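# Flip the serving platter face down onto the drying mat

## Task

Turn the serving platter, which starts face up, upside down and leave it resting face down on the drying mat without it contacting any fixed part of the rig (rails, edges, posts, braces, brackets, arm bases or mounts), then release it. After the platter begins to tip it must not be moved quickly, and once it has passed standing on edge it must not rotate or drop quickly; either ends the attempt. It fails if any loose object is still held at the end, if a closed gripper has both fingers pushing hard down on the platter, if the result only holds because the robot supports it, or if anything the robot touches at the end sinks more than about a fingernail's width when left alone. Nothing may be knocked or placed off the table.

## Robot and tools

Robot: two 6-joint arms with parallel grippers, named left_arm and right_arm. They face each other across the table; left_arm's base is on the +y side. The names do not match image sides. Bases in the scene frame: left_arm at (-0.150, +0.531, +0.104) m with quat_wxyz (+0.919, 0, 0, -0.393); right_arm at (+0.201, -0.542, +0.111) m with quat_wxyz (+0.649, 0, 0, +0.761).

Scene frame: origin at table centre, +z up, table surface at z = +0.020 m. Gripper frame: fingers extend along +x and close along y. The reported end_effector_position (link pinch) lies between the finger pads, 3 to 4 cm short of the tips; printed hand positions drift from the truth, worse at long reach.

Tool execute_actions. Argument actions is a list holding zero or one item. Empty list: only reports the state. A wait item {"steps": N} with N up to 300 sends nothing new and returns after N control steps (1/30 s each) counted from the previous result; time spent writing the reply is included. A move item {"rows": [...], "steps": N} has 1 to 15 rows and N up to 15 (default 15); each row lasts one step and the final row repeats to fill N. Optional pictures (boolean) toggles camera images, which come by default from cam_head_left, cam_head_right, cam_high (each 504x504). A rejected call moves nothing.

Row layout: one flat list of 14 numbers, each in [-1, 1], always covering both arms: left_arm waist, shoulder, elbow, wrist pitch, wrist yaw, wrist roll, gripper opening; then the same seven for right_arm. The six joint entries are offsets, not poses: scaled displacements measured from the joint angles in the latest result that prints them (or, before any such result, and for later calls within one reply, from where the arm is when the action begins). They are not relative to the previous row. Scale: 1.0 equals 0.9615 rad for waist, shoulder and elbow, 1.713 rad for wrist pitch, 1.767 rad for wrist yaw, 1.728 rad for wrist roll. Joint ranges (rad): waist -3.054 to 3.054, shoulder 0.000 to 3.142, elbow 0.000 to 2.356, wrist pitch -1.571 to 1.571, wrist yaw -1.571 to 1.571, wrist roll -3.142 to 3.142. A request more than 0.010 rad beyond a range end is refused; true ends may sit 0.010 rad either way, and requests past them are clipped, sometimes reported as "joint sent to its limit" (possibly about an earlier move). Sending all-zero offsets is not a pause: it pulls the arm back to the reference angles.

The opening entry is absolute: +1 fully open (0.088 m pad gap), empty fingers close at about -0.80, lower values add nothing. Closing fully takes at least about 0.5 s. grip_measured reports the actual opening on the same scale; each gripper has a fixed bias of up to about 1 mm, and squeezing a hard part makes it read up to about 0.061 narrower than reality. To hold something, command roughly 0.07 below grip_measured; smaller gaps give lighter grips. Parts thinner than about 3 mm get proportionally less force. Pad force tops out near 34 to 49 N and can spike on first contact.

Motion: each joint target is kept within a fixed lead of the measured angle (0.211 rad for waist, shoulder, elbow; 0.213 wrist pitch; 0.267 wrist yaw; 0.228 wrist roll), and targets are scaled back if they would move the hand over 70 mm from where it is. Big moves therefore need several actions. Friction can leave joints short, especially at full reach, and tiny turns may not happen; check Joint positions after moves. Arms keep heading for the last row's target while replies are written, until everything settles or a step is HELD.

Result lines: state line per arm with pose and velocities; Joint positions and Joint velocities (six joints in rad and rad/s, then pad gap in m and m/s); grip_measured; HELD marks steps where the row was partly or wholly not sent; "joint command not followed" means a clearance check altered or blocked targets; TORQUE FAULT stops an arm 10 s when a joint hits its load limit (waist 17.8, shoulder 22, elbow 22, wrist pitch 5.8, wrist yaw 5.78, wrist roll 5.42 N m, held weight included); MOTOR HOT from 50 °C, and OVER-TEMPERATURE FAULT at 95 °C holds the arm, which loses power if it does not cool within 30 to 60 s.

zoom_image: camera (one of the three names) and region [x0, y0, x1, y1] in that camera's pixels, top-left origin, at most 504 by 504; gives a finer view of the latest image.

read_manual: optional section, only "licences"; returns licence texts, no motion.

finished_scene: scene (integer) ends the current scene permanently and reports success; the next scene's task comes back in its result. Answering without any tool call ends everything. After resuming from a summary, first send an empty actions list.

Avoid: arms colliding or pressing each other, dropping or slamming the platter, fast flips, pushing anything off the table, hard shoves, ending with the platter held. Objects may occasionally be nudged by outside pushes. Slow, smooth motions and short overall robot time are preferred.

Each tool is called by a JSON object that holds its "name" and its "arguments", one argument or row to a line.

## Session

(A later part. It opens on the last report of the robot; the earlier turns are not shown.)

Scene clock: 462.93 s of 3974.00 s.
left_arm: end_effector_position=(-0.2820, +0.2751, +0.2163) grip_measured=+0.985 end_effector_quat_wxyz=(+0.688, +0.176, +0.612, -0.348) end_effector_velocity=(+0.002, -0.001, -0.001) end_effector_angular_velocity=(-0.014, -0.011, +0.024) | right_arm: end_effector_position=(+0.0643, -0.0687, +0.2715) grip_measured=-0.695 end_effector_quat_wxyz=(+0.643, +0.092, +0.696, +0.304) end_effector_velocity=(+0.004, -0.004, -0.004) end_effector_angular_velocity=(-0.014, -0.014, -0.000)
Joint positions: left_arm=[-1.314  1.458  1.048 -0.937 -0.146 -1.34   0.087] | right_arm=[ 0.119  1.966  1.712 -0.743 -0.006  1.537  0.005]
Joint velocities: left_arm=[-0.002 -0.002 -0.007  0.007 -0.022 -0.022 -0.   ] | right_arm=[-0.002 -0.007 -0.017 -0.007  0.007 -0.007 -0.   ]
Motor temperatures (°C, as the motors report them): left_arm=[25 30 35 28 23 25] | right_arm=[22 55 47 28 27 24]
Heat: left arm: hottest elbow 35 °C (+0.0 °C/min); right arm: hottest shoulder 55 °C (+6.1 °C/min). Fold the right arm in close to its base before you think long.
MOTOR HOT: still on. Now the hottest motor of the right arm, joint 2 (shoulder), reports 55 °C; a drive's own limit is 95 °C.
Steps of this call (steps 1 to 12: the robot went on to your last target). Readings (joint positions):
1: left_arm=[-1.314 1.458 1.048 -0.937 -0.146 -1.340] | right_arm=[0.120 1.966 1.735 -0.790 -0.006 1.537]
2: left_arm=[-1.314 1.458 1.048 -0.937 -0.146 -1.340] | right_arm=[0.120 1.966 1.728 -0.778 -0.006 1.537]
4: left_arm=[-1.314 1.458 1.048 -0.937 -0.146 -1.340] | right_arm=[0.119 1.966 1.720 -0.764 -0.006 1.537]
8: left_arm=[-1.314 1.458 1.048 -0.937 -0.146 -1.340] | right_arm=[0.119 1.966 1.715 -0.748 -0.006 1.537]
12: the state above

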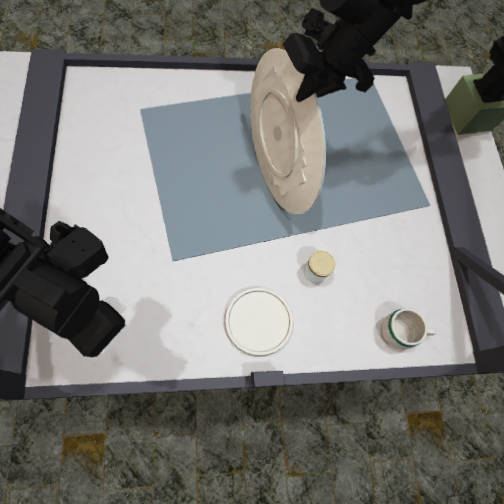

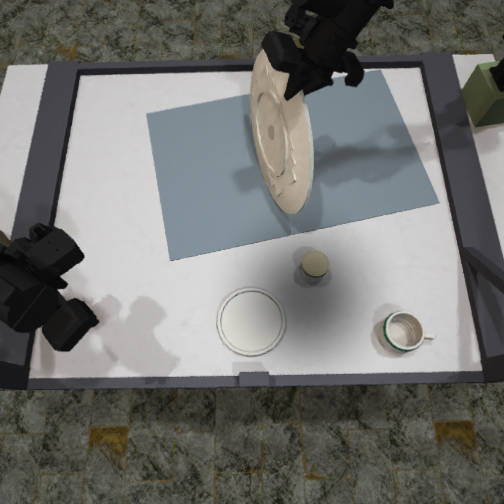

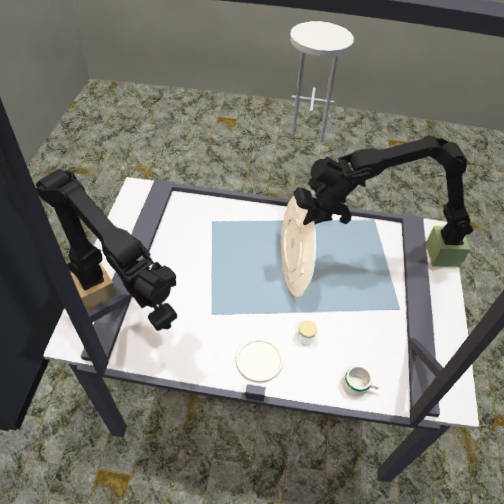

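{"name": "execute_actions", "arguments": {
  "actions": [
    {"rows": [[0,0,0,0,0,0,1,0,-0.05,0.02,0.026,0,0,-0.8],[0,0,0,0,0,0,1,0,-0.05,0.014,0.031,0,0,-0.8],[0,0,0,0,0,0,1,0,-0.05,0.008,0.037,0,0,-0.8],[0,0,0,0,0,0,1,0,-0.05,0.002,0.043,0,0,-0.8],[0,0,0,0,0,0,1,0,-0.05,-0.003,0.048,0,0,-0.8],[0,0,0,0,0,0,1,0,-0.05,-0.009,0.054,0,0,-0.8],[0,0,0,0,0,0,1,0,-0.05,-0.015,0.06,0,0,-0.8],[0,0,0,0,0,0,1,0,-0.05,-0.021,0.066,0,0,-0.8],[0,0,0,0,0,0,1,0,-0.05,-0.027,0.071,0,0,-0.8],[0,0,0,0,0,0,1,0,-0.05,-0.033,0.077,0,0,-0.8],[0,0,0,0,0,0,1,0,-0.05,-0.039,0.083,0,0,-0.8],[0,0,0,0,0,0,1,0,-0.05,-0.045,0.088,0,0,-0.8],[0,0,0,0,0,0,1,0,-0.05,-0.051,0.094,0,0,-0.8],[0,0,0,0,0,0,1,0,-0.05,-0.057,0.1,0,0,-0.8],[0,0,0,0,0,0,1,0,-0.05,-0.063,0.106,0,0,-0.8]]}
  ],
  "pictures": false
}}

{"name": "execute_actions", "arguments": {
  "actions": [
    {"rows": [[0,0,0,0,0,0,1,0,-0.05,-0.004,0.049,0,0,-0.8],[0,0,0,0,0,0,1,0,-0.05,-0.01,0.054,0,0,-0.8],[0,0,0,0,0,0,1,0,-0.05,-0.016,0.06,0,0,-0.8],[0,0,0,0,0,0,1,0,-0.05,-0.022,0.066,0,0,-0.8],[0,0,0,0,0,0,1,0,-0.05,-0.028,0.071,0,0,-0.8],[0,0,0,0,0,0,1,0,-0.05,-0.033,0.077,0,0,-0.8],[0,0,0,0,0,0,1,0,-0.05,-0.039,0.083,0,0,-0.8],[0,0,0,0,0,0,1,0,-0.05,-0.045,0.089,0,0,-0.8],[0,0,0,0,0,0,1,0,-0.05,-0.051,0.094,0,0,-0.8],[0,0,0,0,0,0,1,0,-0.05,-0.057,0.1,0,0,-0.8],[0,0,0,0,0,0,1,0,-0.05,-0.063,0.106,0,0,-0.8],[0,0,0,0,0,0,1,0,-0.05,-0.069,0.111,0,0,-0.8],[0,0,0,0,0,0,1,0,-0.05,-0.075,0.117,0,0,-0.8],[0,0,0,0,0,0,1,0,-0.05,-0.081,0.123,0,0,-0.8],[0,0,0,0,0,0,1,0,-0.05,-0.087,0.129,0,0,-0.8]]}
  ],
  "pictures": false
}}

{"name": "execute_actions", "arguments": {
  "actions": [
    {"steps": 12}
  ]
}}

{"name": "zoom_image", "arguments": {
  "camera": "cam_high",
  "region": [200, 140, 400, 340]
}}

Scene clock: 480.63 s of 3974.00 s.
left_arm: end_effector_position=(-0.2820, +0.2751, +0.2163) grip_measured=+0.985 end_effector_quat_wxyz=(+0.688, +0.176, +0.612, -0.348) end_effector_velocity=(-0.000, -0.001, +0.000) end_effector_angular_velocity=(-0.010, -0.000, +0.006) | right_arm: end_effector_position=(+0.0619, -0.0601, +0.2647) grip_measured=-0.695 end_effector_quat_wxyz=(+0.635, +0.112, +0.693, +0.322) end_effector_velocity=(+0.000, +0.016, -0.017) end_effector_angular_velocity=(+0.127, +0.026, -0.006)
Joint positions: left_arm=[-1.314  1.458  1.048 -0.937 -0.146 -1.34   0.087] | right_arm=[ 0.119  1.964  1.656 -0.633 -0.006  1.537  0.005]
Joint velocities: left_arm=[-0.002 -0.002 -0.002  0.007 -0.007 -0.007 -0.   ] | right_arm=[-0.007 -0.022 -0.164  0.271  0.007 -0.007 -0.   ]
Motor temperatures (°C, as the motors report them): left_arm=[25 30 35 28 23 25] | right_arm=[22 63 46 37 27 24]
Heat: left arm: hottest elbow 35 °C (+0.0 °C/min); right arm: hottest shoulder 63 °C (+12.2 °C/min). Fold the right arm in close to its base before you think long.
MOTOR HOT: still on. Now the hottest motor of the right arm, joint 2 (shoulder), reports 63 °C; a drive's own limit is 95 °C.
Steps of this call (steps 1 to 30: the robot went on to your last target; steps 31 to 90: nothing new was sent; then 14.20 s passed at rest; steps 91 to 105: all 15 steps of this action). Readings (joint positions):
91: left_arm=[-1.314 1.458 1.048 -0.937 -0.146 -1.340] | right_arm=[0.119 1.966 1.709 -0.741 -0.006 1.537]
92: left_arm=[-1.314 1.458 1.048 -0.937 -0.146 -1.340] | right_arm=[0.119 1.966 1.708 -0.738 -0.006 1.537]
94: left_arm=[-1.314 1.458 1.048 -0.937 -0.146 -1.340] | right_arm=[0.119 1.966 1.702 -0.728 -0.006 1.537]
98: left_arm=[-1.314 1.458 1.048 -0.937 -0.146 -1.340] | right_arm=[0.119 1.966 1.688 -0.697 -0.006 1.537]
105: the state above

Scene clock: 481.13 s of 3974.00 s.
left_arm: end_effector_position=(-0.2820, +0.2751, +0.2163) grip_measured=+0.985 end_effector_quat_wxyz=(+0.688, +0.176, +0.612, -0.348) end_effector_velocity=(+0.000, -0.000, +0.003) end_effector_angular_velocity=(-0.006, +0.001, +0.020) | right_arm: end_effector_position=(+0.0596, -0.0506, +0.2587) grip_measured=-0.694 end_effector_quat_wxyz=(+0.623, +0.139, +0.687, +0.347) end_effector_velocity=(-0.004, +0.005, -0.016) end_effector_angular_velocity=(+0.087, +0.026, +0.013)
Joint positions: left_arm=[-1.314  1.458  1.048 -0.937 -0.146 -1.34   0.087] | right_arm=[ 0.119  1.957  1.579 -0.485 -0.006  1.537  0.005]
Joint velocities: left_arm=[-0.002 -0.002  0.007 -0.007 -0.007 -0.022 -0.   ] | right_arm=[ 0.002 -0.022 -0.144  0.212 -0.007 -0.007  0.001]
Motor temperatures (°C, as the motors report them): left_arm=[25 30 35 28 23 25] | right_arm=[22 63 46 37 27 24]
Heat: left arm: hottest elbow 35 °C (+0.0 °C/min); right arm: hottest shoulder 63 °C (+12.1 °C/min). Fold the right arm in close to its base before you think long.
MOTOR HOT: still on. Now the hottest motor of the right arm, joint 2 (shoulder), reports 63 °C; a drive's own limit is 95 °C.
Steps of this call (steps 1 to 15: all 15 steps of this action). Readings (joint positions):
1: left_arm=[-1.314 1.458 1.048 -0.937 -0.146 -1.340] | right_arm=[0.119 1.963 1.651 -0.624 -0.006 1.537]
2: left_arm=[-1.314 1.458 1.048 -0.937 -0.146 -1.340] | right_arm=[0.119 1.963 1.647 -0.614 -0.006 1.537]
4: left_arm=[-1.314 1.458 1.048 -0.937 -0.146 -1.340] | right_arm=[0.119 1.963 1.637 -0.593 -0.006 1.537]
8: left_arm=[-1.314 1.458 1.048 -0.937 -0.146 -1.340] | right_arm=[0.119 1.961 1.617 -0.555 -0.006 1.537]
15: the state above

Scene clock: 481.53 s of 3974.00 s.
left_arm: end_effector_position=(-0.2820, +0.2751, +0.2163) grip_measured=+0.985 end_effector_quat_wxyz=(+0.688, +0.176, +0.612, -0.348) end_effector_velocity=(+0.004, +0.004, +0.000) end_effector_angular_velocity=(+0.011, -0.013, +0.011) | right_arm: end_effector_position=(+0.0602, -0.0479, +0.2565) grip_measured=-0.694 end_effector_quat_wxyz=(+0.621, +0.147, +0.684, +0.352) end_effector_velocity=(-0.001, -0.007, -0.007) end_effector_angular_velocity=(-0.037, -0.020, +0.024)
Joint positions: left_arm=[-1.314  1.458  1.048 -0.937 -0.146 -1.34   0.087] | right_arm=[ 0.117  1.956  1.558 -0.445 -0.004  1.537  0.005]
Joint velocities: left_arm=[ 0.002 -0.007 -0.002 -0.022 -0.007 -0.007 -0.   ] | right_arm=[ 0.002  0.002 -0.002 -0.037 -0.007 -0.022 -0.   ]
Motor temperatures (°C, as the motors report them): left_arm=[25 30 35 28 23 25] | right_arm=[22 63 46 37 27 24]
Heat: left arm: hottest elbow 35 °C (+0.0 °C/min); right arm: hottest shoulder 63 °C (+12.0 °C/min). Fold the right arm in close to its base before you think long.
MOTOR HOT: still on. Now the hottest motor of the right arm, joint 2 (shoulder), reports 63 °C; a drive's own limit is 95 °C.
Steps of this call (steps 1 to 12: the robot went on to your last target). Readings (joint positions):
1: left_arm=[-1.314 1.458 1.048 -0.937 -0.146 -1.340] | right_arm=[0.119 1.956 1.574 -0.477 -0.006 1.537]
2: left_arm=[-1.314 1.458 1.048 -0.937 -0.146 -1.340] | right_arm=[0.118 1.956 1.570 -0.470 -0.006 1.537]
4: left_arm=[-1.314 1.458 1.048 -0.937 -0.146 -1.340] | right_arm=[0.118 1.956 1.565 -0.460 -0.006 1.537]
8: left_arm=[-1.314 1.458 1.048 -0.937 -0.146 -1.340] | right_arm=[0.117 1.956 1.560 -0.448 -0.005 1.537]
12: the state above

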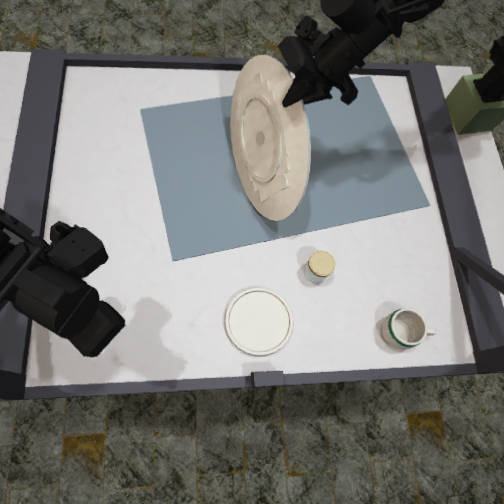

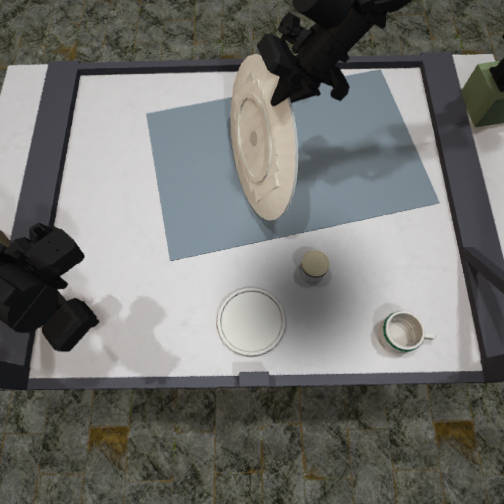

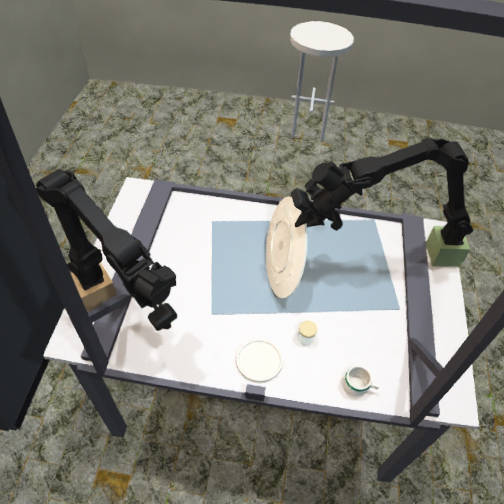

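Region (200, 140, 400, 340) of cam_high's 504x504 image, scaled by 2.520, with more detail than that image has.

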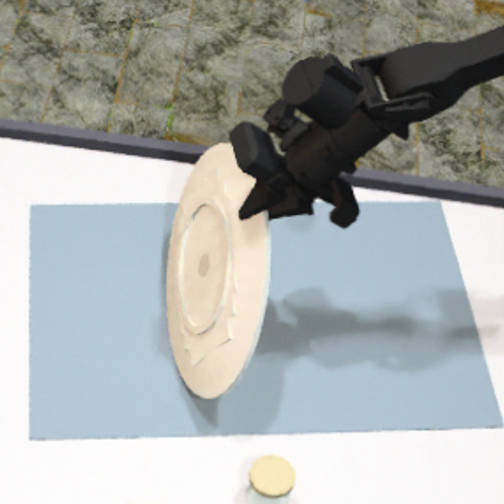

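{"name": "execute_actions", "arguments": {
  "actions": [
    {"rows": [[0,0,0,0,0,0,1,0,-0.036,-0.003,0.019,0,0,-0.8],[0,0,0,0,0,0,1,0,-0.041,-0.016,0.026,0,0,-0.8],[0,0,0,0,0,0,1,0,-0.047,-0.029,0.033,0,0,-0.8],[0,0,0,0,0,0,1,0,-0.053,-0.042,0.04,0,0,-0.8],[0,0,0,0,0,0,1,0,-0.058,-0.055,0.047,0,0,-0.8],[0,0,0,0,0,0,1,0,-0.064,-0.068,0.054,0,0,-0.8],[0,0,0,0,0,0,1,0,-0.07,-0.081,0.061,0,0,-0.8],[0,0,0,0,0,0,1,0,-0.075,-0.094,0.068,0,0,-0.8],[0,0,0,0,0,0,1,0,-0.081,-0.107,0.075,0,0,-0.8],[0,0,0,0,0,0,1,0,-0.087,-0.12,0.082,0,0,-0.8],[0,0,0,0,0,0,1,0,-0.092,-0.133,0.089,0,0,-0.8],[0,0,0,0,0,0,1,0,-0.098,-0.146,0.096,0,0,-0.8],[0,0,0,0,0,0,1,0,-0.103,-0.159,0.103,0,0,-0.8],[0,0,0,0,0,0,1,0,-0.109,-0.172,0.11,0,0,-0.8],[0,0,0,0,0,0,1,0,-0.115,-0.185,0.117,0,0,-0.8]]}
  ],
  "pictures": false
}}

{"name": "execute_actions", "arguments": {
  "actions": [
    {"rows": [[0,0,0,0,0,0,1,0,-0.058,-0.055,0.047,0,0,-0.8],[0,0,0,0,0,0,1,0,-0.064,-0.068,0.054,0,0,-0.8],[0,0,0,0,0,0,1,0,-0.07,-0.081,0.061,0,0,-0.8],[0,0,0,0,0,0,1,0,-0.075,-0.094,0.068,0,0,-0.8],[0,0,0,0,0,0,1,0,-0.081,-0.107,0.075,0,0,-0.8],[0,0,0,0,0,0,1,0,-0.087,-0.12,0.082,0,0,-0.8],[0,0,0,0,0,0,1,0,-0.092,-0.133,0.089,0,0,-0.8],[0,0,0,0,0,0,1,0,-0.098,-0.146,0.096,0,0,-0.8],[0,0,0,0,0,0,1,0,-0.103,-0.159,0.103,0,0,-0.8],[0,0,0,0,0,0,1,0,-0.109,-0.172,0.11,0,0,-0.8],[0,0,0,0,0,0,1,0,-0.115,-0.185,0.117,0,0,-0.8],[0,0,0,0,0,0,1,0,-0.12,-0.198,0.124,0,0,-0.8],[0,0,0,0,0,0,1,0,-0.126,-0.211,0.131,0,0,-0.8],[0,0,0,0,0,0,1,0,-0.132,-0.224,0.138,0,0,-0.8],[0,0,0,0,0,0,1,0,-0.137,-0.237,0.145,0,0,-0.8]]}
  ],
  "pictures": false
}}

{"name": "execute_actions", "arguments": {
  "actions": [
    {"rows": [[0,0,0,0,0,0,1,0,-0.057,-0.055,0.049,0,0,-0.8],[0,0,0,0,0,0,1,0,-0.06,-0.068,0.057,0,0,-0.8],[0,0,0,0,0,0,1,0,-0.064,-0.08,0.066,0,0,-0.8],[0,0,0,0,0,0,1,0,-0.067,-0.093,0.074,0,0,-0.8],[0,0,0,0,0,0,1,0,-0.071,-0.106,0.083,0,0,-0.8],[0,0,0,0,0,0,1,0,-0.075,-0.119,0.092,0,0,-0.8],[0,0,0,0,0,0,1,0,-0.078,-0.132,0.1,0,0,-0.8],[0,0,0,0,0,0,1,0,-0.082,-0.144,0.109,0,0,-0.8],[0,0,0,0,0,0,1,0,-0.085,-0.157,0.117,0,0,-0.8],[0,0,0,0,0,0,1,0,-0.089,-0.17,0.126,0,0,-0.8],[0,0,0,0,0,0,1,0,-0.093,-0.183,0.135,0,0,-0.8],[0,0,0,0,0,0,1,0,-0.096,-0.196,0.143,0,0,-0.8],[0,0,0,0,0,0,1,0,-0.1,-0.208,0.152,0,0,-0.8],[0,0,0,0,0,0,1,0,-0.103,-0.221,0.16,0,0,-0.8],[0,0,0,0,0,0,1,0,-0.107,-0.234,0.169,0,0,-0.8]]}
  ],
  "pictures": false
}}

{"name": "execute_actions", "arguments": {
  "actions": [
    {"rows": [[0,0,0,0,0,0,1,0,-0.047,-0.054,0.055,0,0,-0.8],[0,0,0,0,0,0,1,0,-0.05,-0.067,0.064,0,0,-0.8],[0,0,0,0,0,0,1,0,-0.052,-0.079,0.073,0,0,-0.8],[0,0,0,0,0,0,1,0,-0.055,-0.092,0.082,0,0,-0.8],[0,0,0,0,0,0,1,0,-0.058,-0.105,0.091,0,0,-0.8],[0,0,0,0,0,0,1,0,-0.061,-0.118,0.1,0,0,-0.8],[0,0,0,0,0,0,1,0,-0.064,-0.131,0.109,0,0,-0.8],[0,0,0,0,0,0,1,0,-0.066,-0.143,0.118,0,0,-0.8],[0,0,0,0,0,0,1,0,-0.069,-0.156,0.127,0,0,-0.8],[0,0,0,0,0,0,1,0,-0.072,-0.169,0.136,0,0,-0.8],[0,0,0,0,0,0,1,0,-0.075,-0.182,0.145,0,0,-0.8],[0,0,0,0,0,0,1,0,-0.078,-0.195,0.154,0,0,-0.8],[0,0,0,0,0,0,1,0,-0.08,-0.207,0.163,0,0,-0.8],[0,0,0,0,0,0,1,0,-0.083,-0.22,0.172,0,0,-0.8],[0,0,0,0,0,0,1,0,-0.086,-0.233,0.181,0,0,-0.8]]}
  ],
  "pictures": false
}}

{"name": "execute_actions", "arguments": {
  "actions": [
    {"steps": 12}
  ]
}}

{"name": "zoom_image", "arguments": {
  "camera": "cam_high",
  "region": [200, 140, 400, 340]
}}

Scene clock: 516.30 s of 3974.00 s.
left_arm: end_effector_position=(-0.2820, +0.2751, +0.2163) grip_measured=+0.985 end_effector_quat_wxyz=(+0.688, +0.176, +0.612, -0.348) end_effector_velocity=(+0.001, +0.002, -0.000) end_effector_angular_velocity=(+0.002, -0.008, +0.006) | right_arm: end_effector_position=(+0.0639, -0.0583, +0.2481) grip_measured=-0.694 end_effector_quat_wxyz=(+0.614, +0.163, +0.680, +0.366) end_effector_velocity=(+0.007, -0.032, -0.017) end_effector_angular_velocity=(+0.129, +0.037, +0.013)
Joint positions: left_arm=[-1.314  1.458  1.048 -0.937 -0.146 -1.34   0.087] | right_arm=[ 0.115  1.899  1.417 -0.316 -0.004  1.537  0.005]
Joint velocities: left_arm=[-0.002 -0.002 -0.002 -0.007 -0.007 -0.007  0.   ] | right_arm=[ 0.002 -0.164 -0.374  0.344 -0.007 -0.007 -0.   ]
Motor temperatures (°C, as the motors report them): left_arm=[25 31 36 28 23 25] | right_arm=[22 67 44 48 27 24]
Heat: left arm: hottest elbow 36 °C (+1.0 °C/min); right arm: hottest shoulder 67 °C (+14.1 °C/min). Fold the right arm in close to its base before you think long.
MOTOR HOT: still on. Now the hottest motor of the right arm, joint 2 (shoulder), reports 67 °C; a drive's own limit is 95 °C.
Steps of this call (steps 1 to 30: the robot went on to your last target; steps 31 to 90: nothing new was sent; then 31.27 s passed at rest; steps 91 to 105: all 15 steps of this action). Readings (joint positions):
91: left_arm=[-1.314 1.458 1.048 -0.937 -0.146 -1.340] | right_arm=[0.116 1.956 1.555 -0.442 -0.004 1.537]
92: left_arm=[-1.314 1.458 1.048 -0.937 -0.146 -1.340] | right_arm=[0.116 1.956 1.551 -0.440 -0.004 1.537]
94: left_arm=[-1.314 1.458 1.048 -0.937 -0.146 -1.340] | right_arm=[0.116 1.952 1.539 -0.429 -0.004 1.537]
98: left_arm=[-1.314 1.458 1.048 -0.937 -0.146 -1.340] | right_arm=[0.115 1.935 1.500 -0.394 -0.004 1.537]
105: the state above

Scene clock: 516.80 s of 3974.00 s.
left_arm: end_effector_position=(-0.2820, +0.2751, +0.2163) grip_measured=+0.985 end_effector_quat_wxyz=(+0.688, +0.176, +0.612, -0.348) end_effector_velocity=(+0.001, +0.002, -0.000) end_effector_angular_velocity=(+0.002, -0.004, +0.020) | right_arm: end_effector_position=(+0.0690, -0.0755, +0.2373) grip_measured=-0.694 end_effector_quat_wxyz=(+0.602, +0.186, +0.674, +0.386) end_effector_velocity=(+0.012, -0.041, -0.026) end_effector_angular_velocity=(+0.104, +0.017, +0.018)
Joint positions: left_arm=[-1.314  1.458  1.048 -0.937 -0.146 -1.34   0.087] | right_arm=[ 0.115  1.821  1.227 -0.137 -0.004  1.537  0.005]
Joint velocities: left_arm=[-0.002 -0.002 -0.002 -0.007 -0.007 -0.022 -0.   ] | right_arm=[-0.002 -0.149 -0.374  0.33  -0.007 -0.022 -0.   ]
Motor temperatures (°C, as the motors report them): left_arm=[25 31 36 28 23 25] | right_arm=[22 67 44 49 27 24]
Heat: left arm: hottest elbow 36 °C (+1.0 °C/min); right arm: hottest shoulder 67 °C (+14.0 °C/min). Fold the right arm in close to its base before you think long.
MOTOR HOT: still on. Now the hottest motor of the right arm, joint 2 (shoulder), reports 67 °C; a drive's own limit is 95 °C.
Steps of this call (steps 1 to 15: all 15 steps of this action). Readings (joint positions):
1: left_arm=[-1.314 1.458 1.048 -0.937 -0.146 -1.340] | right_arm=[0.115 1.893 1.404 -0.305 -0.004 1.537]
2: left_arm=[-1.314 1.458 1.048 -0.937 -0.146 -1.340] | right_arm=[0.115 1.888 1.392 -0.293 -0.004 1.537]
4: left_arm=[-1.314 1.458 1.048 -0.937 -0.146 -1.340] | right_arm=[0.115 1.877 1.366 -0.270 -0.004 1.537]
8: left_arm=[-1.314 1.458 1.048 -0.937 -0.146 -1.340] | right_arm=[0.115 1.856 1.315 -0.222 -0.004 1.537]
15: the state above

Scene clock: 517.30 s of 3974.00 s.
left_arm: end_effector_position=(-0.2820, +0.2751, +0.2163) grip_measured=+0.985 end_effector_quat_wxyz=(+0.688, +0.176, +0.612, -0.348) end_effector_velocity=(-0.000, +0.003, -0.002) end_effector_angular_velocity=(+0.014, +0.005, +0.017) | right_arm: end_effector_position=(+0.0735, -0.0917, +0.2246) grip_measured=-0.694 end_effector_quat_wxyz=(+0.587, +0.214, +0.665, +0.410) end_effector_velocity=(+0.010, -0.034, -0.029) end_effector_angular_velocity=(+0.153, +0.042, +0.008)
Joint positions: left_arm=[-1.314  1.458  1.048 -0.937 -0.146 -1.34   0.087] | right_arm=[ 0.115  1.763  1.04   0.073 -0.004  1.537  0.005]
Joint velocities: left_arm=[-0.002  0.002 -0.002 -0.007  0.007 -0.022 -0.   ] | right_arm=[-0.002 -0.095 -0.369  0.432 -0.007 -0.007 -0.   ]
Motor temperatures (°C, as the motors report them): left_arm=[25 31 36 28 23 25] | right_arm=[22 67 44 49 27 24]
Heat: left arm: hottest elbow 36 °C (+1.0 °C/min); right arm: hottest shoulder 67 °C (+14.1 °C/min). Fold the right arm in close to its base before you think long.
MOTOR HOT: still on. Now the hottest motor of the right arm, joint 2 (shoulder), reports 67 °C; a drive's own limit is 95 °C.
Steps of this call (steps 1 to 15: all 15 steps of this action). Readings (joint positions):
1: left_arm=[-1.314 1.458 1.048 -0.937 -0.146 -1.340] | right_arm=[0.115 1.817 1.215 -0.125 -0.004 1.537]
2: left_arm=[-1.314 1.458 1.048 -0.937 -0.146 -1.340] | right_arm=[0.115 1.812 1.202 -0.111 -0.004 1.537]
4: left_arm=[-1.314 1.458 1.048 -0.937 -0.146 -1.340] | right_arm=[0.115 1.804 1.177 -0.085 -0.004 1.537]
8: left_arm=[-1.314 1.458 1.048 -0.937 -0.146 -1.340] | right_arm=[0.115 1.788 1.127 -0.028 -0.004 1.537]
15: the state above

Scene clock: 517.80 s of 3974.00 s.
left_arm: end_effector_position=(-0.2820, +0.2751, +0.2163) grip_measured=+0.985 end_effector_quat_wxyz=(+0.688, +0.176, +0.612, -0.348) end_effector_velocity=(+0.000, +0.002, -0.000) end_effector_angular_velocity=(+0.002, -0.008, +0.001) | right_arm: end_effector_position=(+0.0787, -0.1100, +0.2084) grip_measured=-0.694 end_effector_quat_wxyz=(+0.571, +0.242, +0.655, +0.432) end_effector_velocity=(+0.015, -0.045, -0.041) end_effector_angular_velocity=(+0.113, +0.021, -0.005)
Joint positions: left_arm=[-1.314  1.458  1.048 -0.937 -0.146 -1.34   0.087] | right_arm=[ 0.115  1.728  0.855  0.305 -0.004  1.538  0.005]
Joint velocities: left_arm=[-0.007 -0.002 -0.002 -0.007 -0.007 -0.007 -0.   ] | right_arm=[-0.002 -0.051 -0.369  0.432  0.007 -0.007 -0.   ]
Motor temperatures (°C, as the motors report them): left_arm=[25 31 36 28 23 25] | right_arm=[22 67 44 49 27 24]
Heat: left arm: hottest elbow 36 °C (+1.0 °C/min); right arm: hottest shoulder 67 °C (+14.0 °C/min). Fold the right arm in close to its base before you think long.
MOTOR HOT: still on. Now the hottest motor of the right arm, joint 2 (shoulder), reports 67 °C; a drive's own limit is 95 °C.
Steps of this call (steps 1 to 15: all 15 steps of this action). Readings (joint positions):
1: left_arm=[-1.314 1.458 1.048 -0.937 -0.146 -1.340] | right_arm=[0.115 1.760 1.028 0.088 -0.004 1.537]
2: left_arm=[-1.314 1.458 1.048 -0.937 -0.146 -1.340] | right_arm=[0.115 1.757 1.015 0.104 -0.004 1.537]
4: left_arm=[-1.314 1.458 1.048 -0.937 -0.146 -1.340] | right_arm=[0.115 1.752 0.990 0.134 -0.004 1.537]
8: left_arm=[-1.314 1.458 1.048 -0.937 -0.146 -1.340] | right_arm=[0.115 1.742 0.940 0.195 -0.004 1.538]
15: the state above

Scene clock: 518.20 s of 3974.00 s.
left_arm: end_effector_position=(-0.2820, +0.2751, +0.2163) grip_measured=+0.985 end_effector_quat_wxyz=(+0.688, +0.176, +0.612, -0.348) end_effector_velocity=(-0.002, +0.004, -0.002) end_effector_angular_velocity=(+0.022, +0.010, -0.014) | right_arm: end_effector_position=(+0.0801, -0.1153, +0.2044) grip_measured=-0.694 end_effector_quat_wxyz=(+0.567, +0.247, +0.653, +0.437) end_effector_velocity=(+0.001, -0.002, -0.001) end_effector_angular_velocity=(+0.004, +0.012, -0.000)
Joint positions: left_arm=[-1.314  1.458  1.048 -0.937 -0.146 -1.34   0.087] | right_arm=[ 0.115  1.722  0.811  0.359 -0.004  1.539  0.005]
Joint velocities: left_arm=[-0.002  0.002 -0.002 -0.007  0.022  0.007 -0.   ] | right_arm=[-0.002 -0.002 -0.017  0.022 -0.007  0.007 -0.   ]
Motor temperatures (°C, as the motors report them): left_arm=[25 31 36 28 23 25] | right_arm=[22 67 44 49 27 24]
Heat: left arm: hottest elbow 36 °C (+1.0 °C/min); right arm: hottest shoulder 67 °C (+14.1 °C/min). Fold the right arm in close to its base before you think long.
MOTOR HOT: still on. Now the hottest motor of the right arm, joint 2 (shoulder), reports 67 °C; a drive's own limit is 95 °C.
Steps of this call (steps 1 to 12: the robot went on to your last target). Readings (joint positions):
1: left_arm=[-1.314 1.458 1.048 -0.937 -0.146 -1.340] | right_arm=[0.115 1.727 0.844 0.318 -0.004 1.538]
2: left_arm=[-1.314 1.458 1.048 -0.937 -0.146 -1.340] | right_arm=[0.115 1.726 0.835 0.328 -0.004 1.538]
4: left_arm=[-1.314 1.458 1.048 -0.937 -0.146 -1.340] | right_arm=[0.115 1.725 0.824 0.342 -0.004 1.539]
8: left_arm=[-1.314 1.458 1.048 -0.937 -0.146 -1.340] | right_arm=[0.115 1.722 0.815 0.354 -0.004 1.539]
12: the state above

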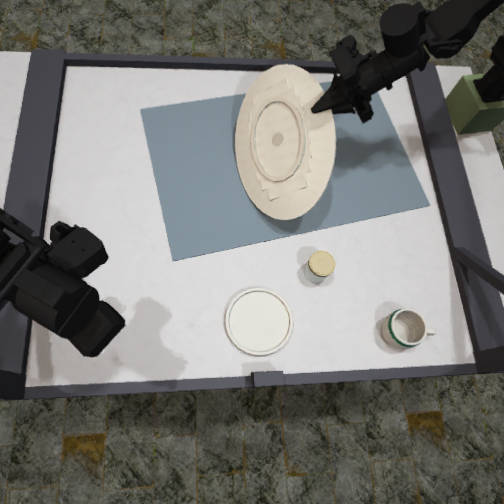

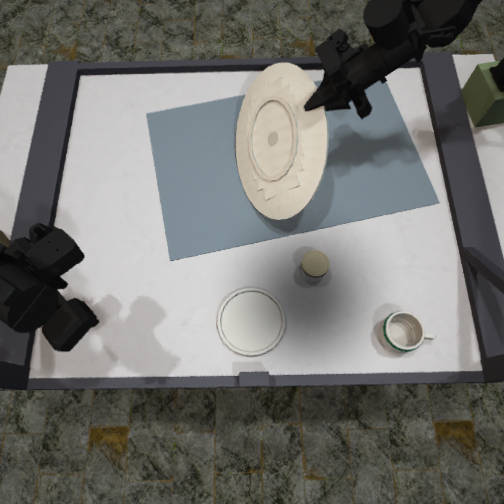

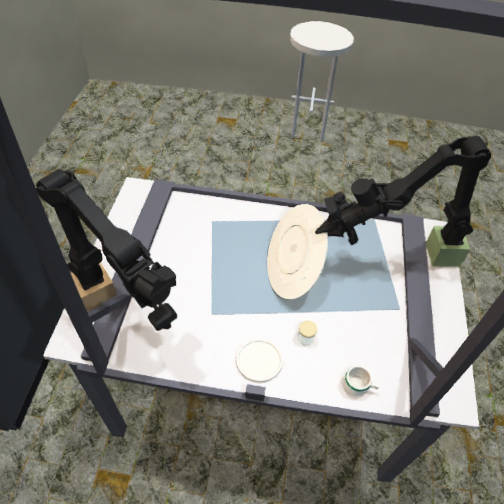

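Region (200, 140, 400, 340) of cam_high's 504x504 image, scaled by 2.520, with more detail than that image has.

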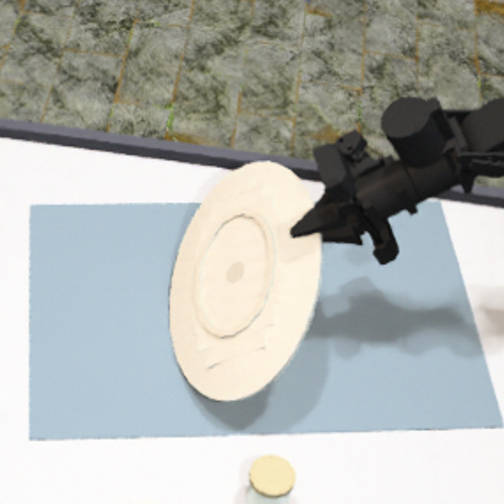

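{"name": "execute_actions", "arguments": {
  "actions": [
    {"rows": [[0,0,0,0,0,0,1,0,-0.017,-0.013,0.025,0,0,-0.8],[0,0,0,0,0,0,1,0,-0.016,-0.027,0.039,0,0,-0.8],[0,0,0,0,0,0,1,0,-0.015,-0.04,0.052,0,0,-0.8],[0,0,0,0,0,0,1,0,-0.013,-0.054,0.066,0,0,-0.8],[0,0,0,0,0,0,1,0,-0.011,-0.067,0.079,0,0,-0.8],[0,0,0,0,0,0,1,0,-0.009,-0.081,0.093,0,0,-0.8],[0,0,0,0,0,0,1,0,-0.006,-0.094,0.106,0,0,-0.8],[0,0,0,0,0,0,1,0,-0.003,-0.108,0.12,0,0,-0.8],[0,0,0,0,0,0,1,0,0,-0.121,0.133,0,0,-0.8],[0,0,0,0,0,0,1,0,0.003,-0.135,0.147,0,0,-0.8],[0,0,0,0,0,0,1,0,0.007,-0.148,0.16,0,0,-0.8],[0,0,0,0,0,0,1,0,0.011,-0.161,0.174,0,0,-0.8],[0,0,0,0,0,0,1,0,0.015,-0.175,0.187,0,0,-0.8],[0,0,0,0,0,0,1,0,0.019,-0.188,0.201,0,0,-0.8],[0,0,0,0,0,0,1,0,0.023,-0.202,0.214,0,0,-0.8]]}
  ],
  "pictures": false
}}

{"name": "execute_actions", "arguments": {
  "actions": [
    {"rows": [[0,0,0,0,0,0,1,0,0.006,-0.064,0.08,0,0,-0.8],[0,0,0,0,0,0,1,0,0.013,-0.073,0.095,0,0,-0.8],[0,0,0,0,0,0,1,0,0.021,-0.083,0.109,0,0,-0.8],[0,0,0,0,0,0,1,0,0.029,-0.092,0.124,0,0,-0.8],[0,0,0,0,0,0,1,0,0.037,-0.102,0.138,0,0,-0.8],[0,0,0,0,0,0,1,0,0.045,-0.112,0.152,0,0,-0.8],[0,0,0,0,0,0,1,0,0.054,-0.121,0.167,0,0,-0.8],[0,0,0,0,0,0,1,0,0.063,-0.131,0.181,0,0,-0.8],[0,0,0,0,0,0,1,0,0.072,-0.14,0.196,0,0,-0.8],[0,0,0,0,0,0,1,0,0.081,-0.15,0.21,0,0,-0.8],[0,0,0,0,0,0,1,0,0.09,-0.16,0.224,0,0,-0.8],[0,0,0,0,0,0,1,0,0.1,-0.169,0.239,0,0,-0.8],[0,0,0,0,0,0,1,0,0.11,-0.179,0.253,0,0,-0.8],[0,0,0,0,0,0,1,0,0.12,-0.188,0.268,0,0,-0.8],[0,0,0,0,0,0,1,0,0.13,-0.198,0.282,0,0,-0.8]]}
  ],
  "pictures": false
}}

{"name": "execute_actions", "arguments": {
  "actions": [
    {"steps": 12}
  ]
}}

{"name": "zoom_image", "arguments": {
  "camera": "cam_high",
  "region": [200, 140, 400, 340]
}}

Scene clock: 540.97 s of 3974.00 s.
left_arm: end_effector_position=(-0.2820, +0.2751, +0.2163) grip_measured=+0.985 end_effector_quat_wxyz=(+0.688, +0.176, +0.612, -0.348) end_effector_velocity=(-0.003, +0.001, +0.001) end_effector_angular_velocity=(-0.007, +0.014, -0.002) | right_arm: end_effector_position=(+0.0842, -0.1299, +0.1875) grip_measured=-0.694 end_effector_quat_wxyz=(+0.549, +0.276, +0.641, +0.460) end_effector_velocity=(+0.012, -0.043, -0.053) end_effector_angular_velocity=(+0.160, +0.055, +0.001)
Joint positions: left_arm=[-1.314  1.458  1.048 -0.937 -0.146 -1.34   0.087] | right_arm=[ 0.115  1.746  0.659  0.62  -0.004  1.539  0.005]
Joint velocities: left_arm=[-0.007 -0.007 -0.002  0.007  0.007 -0.007 -0.   ] | right_arm=[-0.002  0.115 -0.369  0.652 -0.007  0.007 -0.   ]
Motor temperatures (°C, as the motors report them): left_arm=[25 31 36 28 23 25] | right_arm=[22 63 41 51 27 24]
Heat: left arm: hottest elbow 36 °C (+1.0 °C/min); right arm: hottest shoulder 63 °C (+0.0 °C/min). Fold the right arm in close to its base before you think long.
MOTOR HOT: still on. Now the hottest motor of the right arm, joint 2 (shoulder), reports 63 °C; a drive's own limit is 95 °C.
Steps of this call (steps 1 to 30: the robot went on to your last target; steps 31 to 90: nothing new was sent; then 19.27 s passed at rest; steps 91 to 105: all 15 steps of this action). Readings (joint positions):
91: left_arm=[-1.314 1.458 1.048 -0.937 -0.146 -1.340] | right_arm=[0.115 1.722 0.807 0.364 -0.004 1.539]
92: left_arm=[-1.314 1.458 1.048 -0.937 -0.146 -1.340] | right_arm=[0.115 1.722 0.803 0.372 -0.004 1.539]
94: left_arm=[-1.314 1.458 1.048 -0.937 -0.146 -1.340] | right_arm=[0.115 1.722 0.787 0.396 -0.004 1.539]
98: left_arm=[-1.314 1.458 1.048 -0.937 -0.146 -1.340] | right_arm=[0.115 1.726 0.744 0.467 -0.004 1.539]
105: the state above

Scene clock: 541.47 s of 3974.00 s.
left_arm: end_effector_position=(-0.2820, +0.2751, +0.2163) grip_measured=+0.985 end_effector_quat_wxyz=(+0.688, +0.176, +0.612, -0.348) end_effector_velocity=(+0.003, +0.004, -0.002) end_effector_angular_velocity=(+0.019, -0.018, +0.006) | right_arm: end_effector_position=(+0.0893, -0.1479, +0.1652) grip_measured=-0.694 end_effector_quat_wxyz=(+0.525, +0.310, +0.625, +0.488) end_effector_velocity=(+0.011, -0.041, -0.048) end_effector_angular_velocity=(+0.155, +0.053, +0.002)
Joint positions: left_arm=[-1.314  1.458  1.048 -0.937 -0.146 -1.34   0.087] | right_arm=[ 0.115  1.851  0.501  0.988 -0.004  1.541  0.005]
Joint velocities: left_arm=[-0.002  0.002 -0.002 -0.022 -0.007 -0.007 -0.   ] | right_arm=[-0.002  0.271 -0.276  0.711 -0.007  0.007 -0.   ]
Motor temperatures (°C, as the motors report them): left_arm=[25 31 36 28 23 25] | right_arm=[22 63 41 51 27 24]
Heat: left arm: hottest elbow 36 °C (+1.0 °C/min); right arm: hottest shoulder 63 °C (+0.0 °C/min). Fold the right arm in close to its base before you think long.
MOTOR HOT: still on. Now the hottest motor of the right arm, joint 2 (shoulder), reports 63 °C; a drive's own limit is 95 °C.
Steps of this call (steps 1 to 15: all 15 steps of this action). Readings (joint positions):
1: left_arm=[-1.314 1.458 1.048 -0.937 -0.146 -1.340] | right_arm=[0.115 1.750 0.646 0.644 -0.004 1.540]
2: left_arm=[-1.314 1.458 1.048 -0.937 -0.146 -1.340] | right_arm=[0.115 1.754 0.633 0.669 -0.004 1.540]
4: left_arm=[-1.314 1.458 1.048 -0.937 -0.146 -1.340] | right_arm=[0.115 1.765 0.609 0.718 -0.004 1.541]
8: left_arm=[-1.314 1.458 1.048 -0.937 -0.146 -1.340] | right_arm=[0.115 1.792 0.567 0.816 -0.004 1.541]
15: the state above

Scene clock: 541.87 s of 3974.00 s.
left_arm: end_effector_position=(-0.2820, +0.2751, +0.2163) grip_measured=+0.985 end_effector_quat_wxyz=(+0.688, +0.176, +0.612, -0.348) end_effector_velocity=(-0.000, -0.001, +0.002) end_effector_angular_velocity=(-0.014, +0.002, +0.006) | right_arm: end_effector_position=(+0.0907, -0.1530, +0.1602) grip_measured=-0.694 end_effector_quat_wxyz=(+0.520, +0.317, +0.622, +0.493) end_effector_velocity=(-0.000, -0.000, +0.004) end_effector_angular_velocity=(+0.036, -0.009, +0.012)
Joint positions: left_arm=[-1.314  1.458  1.048 -0.937 -0.146 -1.34   0.087] | right_arm=[ 0.115  1.883  0.467  1.074 -0.004  1.541  0.005]
Joint velocities: left_arm=[-0.002 -0.007 -0.002  0.007 -0.007 -0.007 -0.   ] | right_arm=[-0.002  0.007 -0.012  0.051 -0.007 -0.022  0.   ]
Motor temperatures (°C, as the motors report them): left_arm=[25 31 36 28 23 25] | right_arm=[22 63 41 51 27 24]
Heat: left arm: hottest elbow 36 °C (+1.0 °C/min); right arm: hottest shoulder 63 °C (+0.0 °C/min). Fold the right arm in close to its base before you think long.
MOTOR HOT: still on. Now the hottest motor of the right arm, joint 2 (shoulder), reports 63 °C; a drive's own limit is 95 °C.
Steps of this call (steps 1 to 12: the robot went on to your last target). Readings (joint positions):
1: left_arm=[-1.314 1.458 1.048 -0.937 -0.146 -1.340] | right_arm=[0.115 1.859 0.492 1.010 -0.004 1.541]
2: left_arm=[-1.314 1.458 1.048 -0.937 -0.146 -1.340] | right_arm=[0.115 1.865 0.486 1.025 -0.004 1.541]
4: left_arm=[-1.314 1.458 1.048 -0.937 -0.146 -1.340] | right_arm=[0.115 1.873 0.477 1.047 -0.004 1.541]
8: left_arm=[-1.314 1.458 1.048 -0.937 -0.146 -1.340] | right_arm=[0.115 1.880 0.470 1.067 -0.004 1.541]
12: the state above

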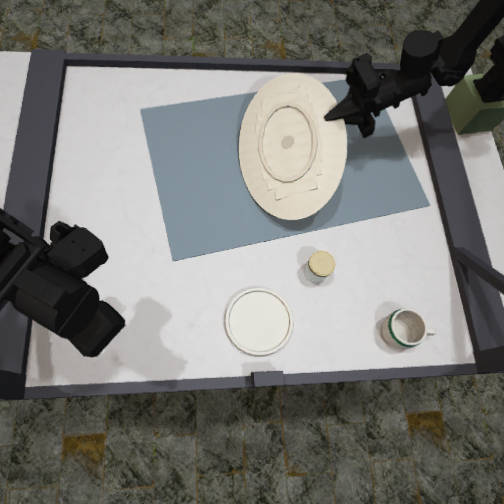

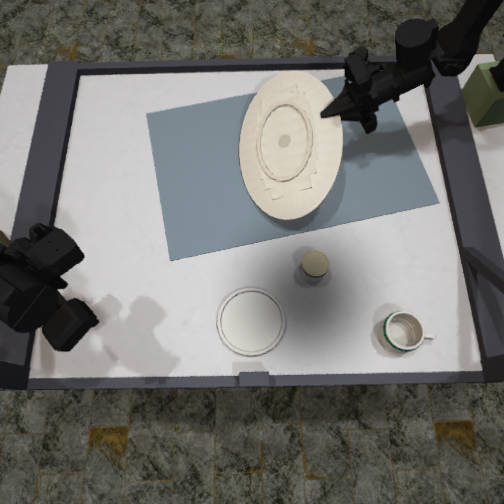

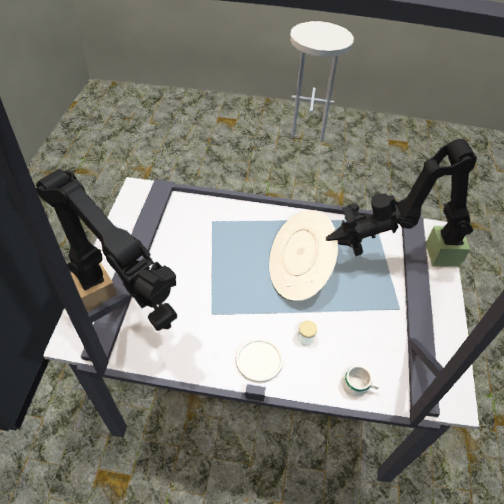

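Region (200, 140, 400, 340) of cam_high's 504x504 image, scaled by 2.520, with more detail than that image has.

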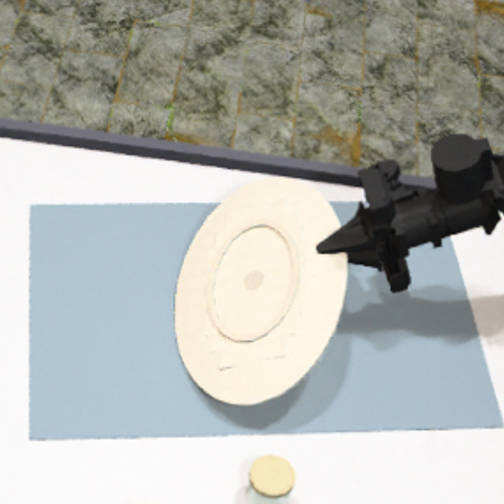

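{"name": "execute_actions", "arguments": {
  "actions": [
    {"rows": [[0,0,0,0,0,0,1,0,-0.012,0,0.015,0,0,-0.74],[0,0,0,0,0,0,1,0,-0.012,0,0.015,0,0,-0.72],[0,0,0,0,0,0,1,0,-0.012,0,0.015,0,0,-0.705],[0,0,0,0,0,0,1,0,-0.012,0,0.015,0,0,-0.69],[0,0,0,0,0,0,1,0,-0.012,0,0.015,0,0,-0.68],[0,0,0,0,0,0,1,0,-0.012,0,0.015,0,0,-0.67],[0,0,0,0,0,0,1,0,-0.012,0,0.015,0,0,-0.66],[0,0,0,0,0,0,1,0,-0.012,0,0.015,0,0,-0.65],[0,0,0,0,0,0,1,0,-0.012,0,0.015,0,0,-0.64],[0,0,0,0,0,0,1,0,-0.012,0,0.015,0,0,-0.63],[0,0,0,0,0,0,1,0,-0.012,0,0.015,0,0,-0.62],[0,0,0,0,0,0,1,0,-0.012,0,0.015,0,0,-0.61],[0,0,0,0,0,0,1,0,-0.012,0,0.015,0,0,-0.6],[0,0,0,0,0,0,1,0,-0.012,0,0.015,0,0,-0.59],[0,0,0,0,0,0,1,0,-0.012,0,0.015,0,0,-0.58]]}
  ],
  "pictures": false
}}

{"name": "execute_actions", "arguments": {
  "actions": [
    {"rows": [[0,0,0,0,0,0,1,0,-0.012,0,0.015,0,0,-0.565],[0,0,0,0,0,0,1,0,-0.012,0,0.015,0,0,-0.55],[0,0,0,0,0,0,1,0,-0.012,0,0.015,0,0,-0.535],[0,0,0,0,0,0,1,0,-0.012,0,0.015,0,0,-0.52],[0,0,0,0,0,0,1,0,-0.012,0,0.015,0,0,-0.5],[0,0,0,0,0,0,1,0,-0.012,0,0.015,0,0,-0.48],[0,0,0,0,0,0,1,0,-0.012,0,0.015,0,0,-0.46],[0,0,0,0,0,0,1,0,-0.012,0,0.015,0,0,-0.44],[0,0,0,0,0,0,1,0,-0.012,0,0.015,0,0,-0.42],[0,0,0,0,0,0,1,0,-0.012,0,0.015,0,0,-0.4],[0,0,0,0,0,0,1,0,-0.012,0,0.015,0,0,-0.375],[0,0,0,0,0,0,1,0,-0.012,0,0.015,0,0,-0.35],[0,0,0,0,0,0,1,0,-0.012,0,0.015,0,0,-0.325],[0,0,0,0,0,0,1,0,-0.012,0,0.015,0,0,-0.3]]}
  ]
}}

{"name": "zoom_image", "arguments": {
  "camera": "cam_high",
  "region": [200, 140, 400, 340]
}}

Scene clock: 552.93 s of 3974.00 s.
left_arm: end_effector_position=(-0.2820, +0.2751, +0.2163) grip_measured=+0.985 end_effector_quat_wxyz=(+0.688, +0.176, +0.612, -0.348) end_effector_velocity=(+0.005, -0.000, +0.000) end_effector_angular_velocity=(-0.005, -0.024, +0.000) | right_arm: end_effector_position=(+0.0913, -0.1549, +0.1582) grip_measured=-0.620 end_effector_quat_wxyz=(+0.521, +0.315, +0.623, +0.491) end_effector_velocity=(+0.001, -0.004, -0.003) end_effector_angular_velocity=(-0.010, +0.007, +0.002)
Joint positions: left_arm=[-1.314  1.458  1.048 -0.937 -0.146 -1.34   0.087] | right_arm=[ 0.115  1.884  0.461  1.078 -0.004  1.542  0.009]
Joint velocities: left_arm=[ 0.002 -0.002 -0.002 -0.007 -0.022  0.007 -0.   ] | right_arm=[-0.002 -0.002 -0.017  0.007 -0.007  0.007  0.015]
Motor temperatures (°C, as the motors report them): left_arm=[25 31 36 28 23 25] | right_arm=[22 58 39 53 27 24]
Heat: left arm: hottest elbow 36 °C (+1.0 °C/min); right arm: hottest shoulder 58 °C (-7.1 °C/min). Fold the right arm in close to its base before you think long.
MOTOR HOT: still on. Now the hottest motor of the right arm, joint 2 (shoulder), reports 58 °C; a drive's own limit is 95 °C.
Steps of this call (steps 1 to 30: the robot went on to your last target; steps 31 to 90: nothing new was sent; then 7.57 s passed at rest; steps 91 to 105: all 15 steps of this action). Readings (joint positions):
91: left_arm=[-1.314 1.458 1.048 -0.937 -0.146 -1.340] | right_arm=[0.115 1.884 0.466 1.079 -0.004 1.541]
92: left_arm=[-1.314 1.458 1.048 -0.937 -0.146 -1.340] | right_arm=[0.115 1.884 0.466 1.079 -0.004 1.541]
94: left_arm=[-1.314 1.458 1.048 -0.937 -0.146 -1.340] | right_arm=[0.115 1.884 0.466 1.079 -0.004 1.542]
98: left_arm=[-1.314 1.458 1.048 -0.937 -0.146 -1.340] | right_arm=[0.115 1.884 0.465 1.079 -0.004 1.542]
105: the state above

Scene clock: 553.43 s of 3974.00 s.
left_arm: end_effector_position=(-0.2820, +0.2751, +0.2163) grip_measured=+0.985 end_effector_quat_wxyz=(+0.688, +0.176, +0.612, -0.348) end_effector_velocity=(+0.001, +0.002, -0.000) end_effector_angular_velocity=(+0.002, -0.008, +0.006) | right_arm: end_effector_position=(+0.0919, -0.1571, +0.1561) grip_measured=-0.367 end_effector_quat_wxyz=(+0.522, +0.313, +0.624, +0.490) end_effector_velocity=(+0.001, -0.005, -0.007) end_effector_angular_velocity=(-0.026, -0.026, +0.012)
Joint positions: left_arm=[-1.314  1.458  1.048 -0.937 -0.146 -1.34   0.087] | right_arm=[ 0.115  1.885  0.453  1.08  -0.004  1.542  0.021]
Joint velocities: left_arm=[-0.002 -0.002 -0.002 -0.007 -0.007 -0.007 -0.   ] | right_arm=[-0.002 -0.002 -0.012 -0.022 -0.007 -0.022  0.025]
Motor temperatures (°C, as the motors report them): left_arm=[25 31 36 28 23 25] | right_arm=[22 58 39 53 27 24]
Heat: left arm: hottest elbow 36 °C (+1.0 °C/min); right arm: hottest shoulder 58 °C (-7.0 °C/min). Fold the right arm in close to its base before you think long.
MOTOR HOT: still on. Now the hottest motor of the right arm, joint 2 (shoulder), reports 58 °C; a drive's own limit is 95 °C.
Steps of this call (steps 1 to 15: all 15 steps of this action). Readings (joint positions):
1: left_arm=[-1.314 1.458 1.048 -0.937 -0.146 -1.340] | right_arm=[0.115 1.884 0.459 1.078 -0.004 1.542]
2: left_arm=[-1.314 1.458 1.048 -0.937 -0.146 -1.340] | right_arm=[0.115 1.884 0.459 1.078 -0.004 1.542]
4: left_arm=[-1.314 1.458 1.048 -0.937 -0.146 -1.340] | right_arm=[0.115 1.884 0.457 1.078 -0.004 1.542]
8: left_arm=[-1.314 1.458 1.048 -0.937 -0.146 -1.340] | right_arm=[0.115 1.885 0.454 1.078 -0.004 1.542]
15: the state above

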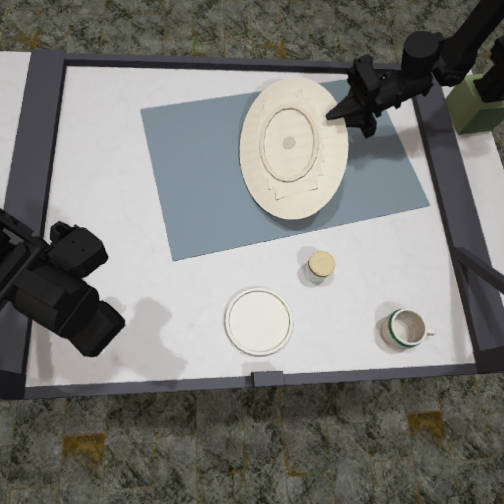

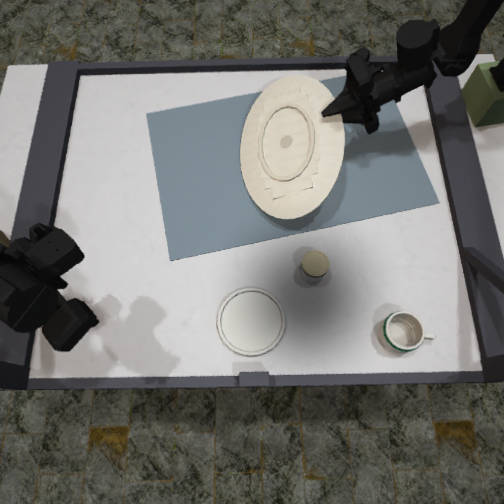

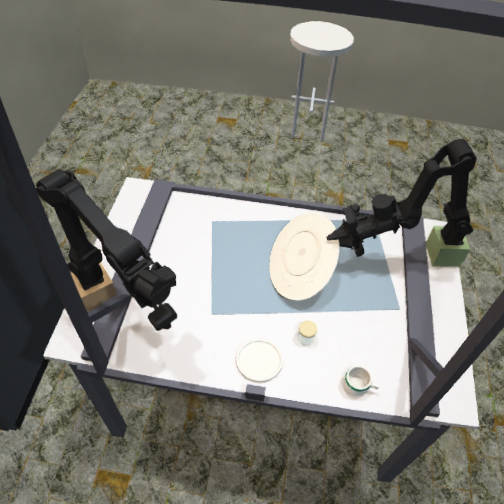

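Region (200, 140, 400, 340) of cam_high's 504x504 image, scaled by 2.520, with more detail than that image has.

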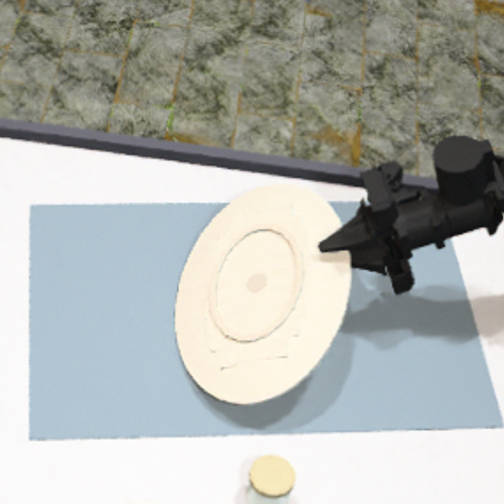

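{"name": "execute_actions", "arguments": {
  "actions": []
}}

Scene clock: 565.47 s of 3974.00 s.
left_arm: end_effector_position=(-0.2820, +0.2751, +0.2163) grip_measured=+0.985 end_effector_quat_wxyz=(+0.688, +0.176, +0.612, -0.348) end_effector_velocity=(+0.003, +0.002, -0.002) end_effector_angular_velocity=(+0.007, -0.014, -0.003) | right_arm: end_effector_position=(+0.0920, -0.1575, +0.1558) grip_measured=-0.301 end_effector_quat_wxyz=(+0.523, +0.313, +0.624, +0.490) end_effector_velocity=(+0.000, -0.001, -0.003) end_effector_angular_velocity=(-0.014, +0.006, +0.002)
Joint positions: left_arm=[-1.314  1.458  1.048 -0.937 -0.146 -1.34   0.087] | right_arm=[ 0.115  1.885  0.451  1.081 -0.004  1.542  0.024]
Joint velocities: left_arm=[ 0.002 -0.002 -0.007 -0.007 -0.007  0.007 -0.   ] | right_arm=[-0.002  0.002 -0.002 -0.007 -0.007  0.007 -0.   ]
Motor temperatures (°C, as the motors report them): left_arm=[25 31 36 28 23 25] | right_arm=[22 54 38 55 27 24]
Heat: left arm: hottest elbow 36 °C (+0.0 °C/min); right arm: hottest wrist pitch 55 °C (-11.0 °C/min). Fold the right arm in close to its base before you think long.
MOTOR HOT: still on. Now the hottest motor of the right arm, joint 4 (wrist pitch), reports 55 °C; a drive's own limit is 95 °C.
Steps of this call (steps 1 to 15: the robot went on to your last target; steps 16 to 90: nothing new was sent; then 9.03 s passed at rest). Readings (joint positions):
1: left_arm=[-1.314 1.458 1.048 -0.937 -0.146 -1.340] | right_arm=[0.115 1.885 0.452 1.080 -0.004 1.542]
2: left_arm=[-1.314 1.458 1.048 -0.937 -0.146 -1.340] | right_arm=[0.115 1.885 0.452 1.080 -0.004 1.542]
4: left_arm=[-1.314 1.458 1.048 -0.937 -0.146 -1.340] | right_arm=[0.115 1.885 0.451 1.080 -0.004 1.542]
8: left_arm=[-1.314 1.458 1.048 -0.937 -0.146 -1.340] | right_arm=[0.115 1.885 0.451 1.081 -0.004 1.542]
90: the state above
All arms were judged still, so your last target was given up. Only a new action makes them travel on or press farther. Fingers that are still opening or closing keep moving.

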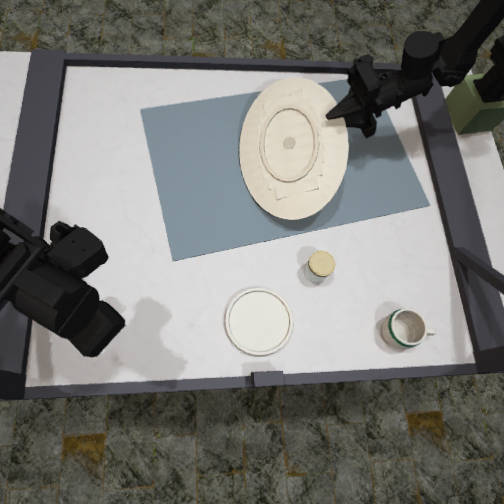

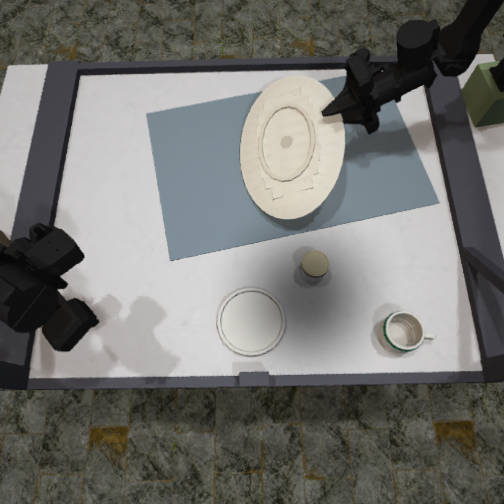

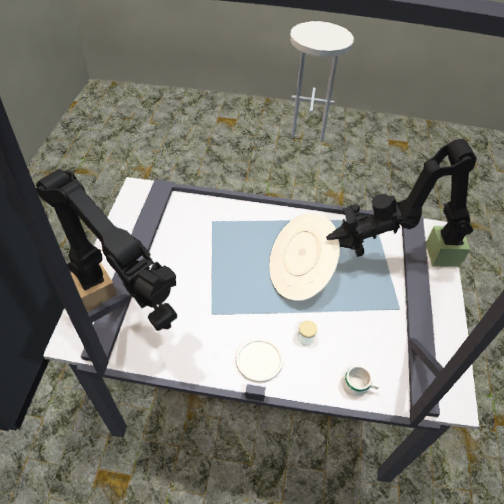

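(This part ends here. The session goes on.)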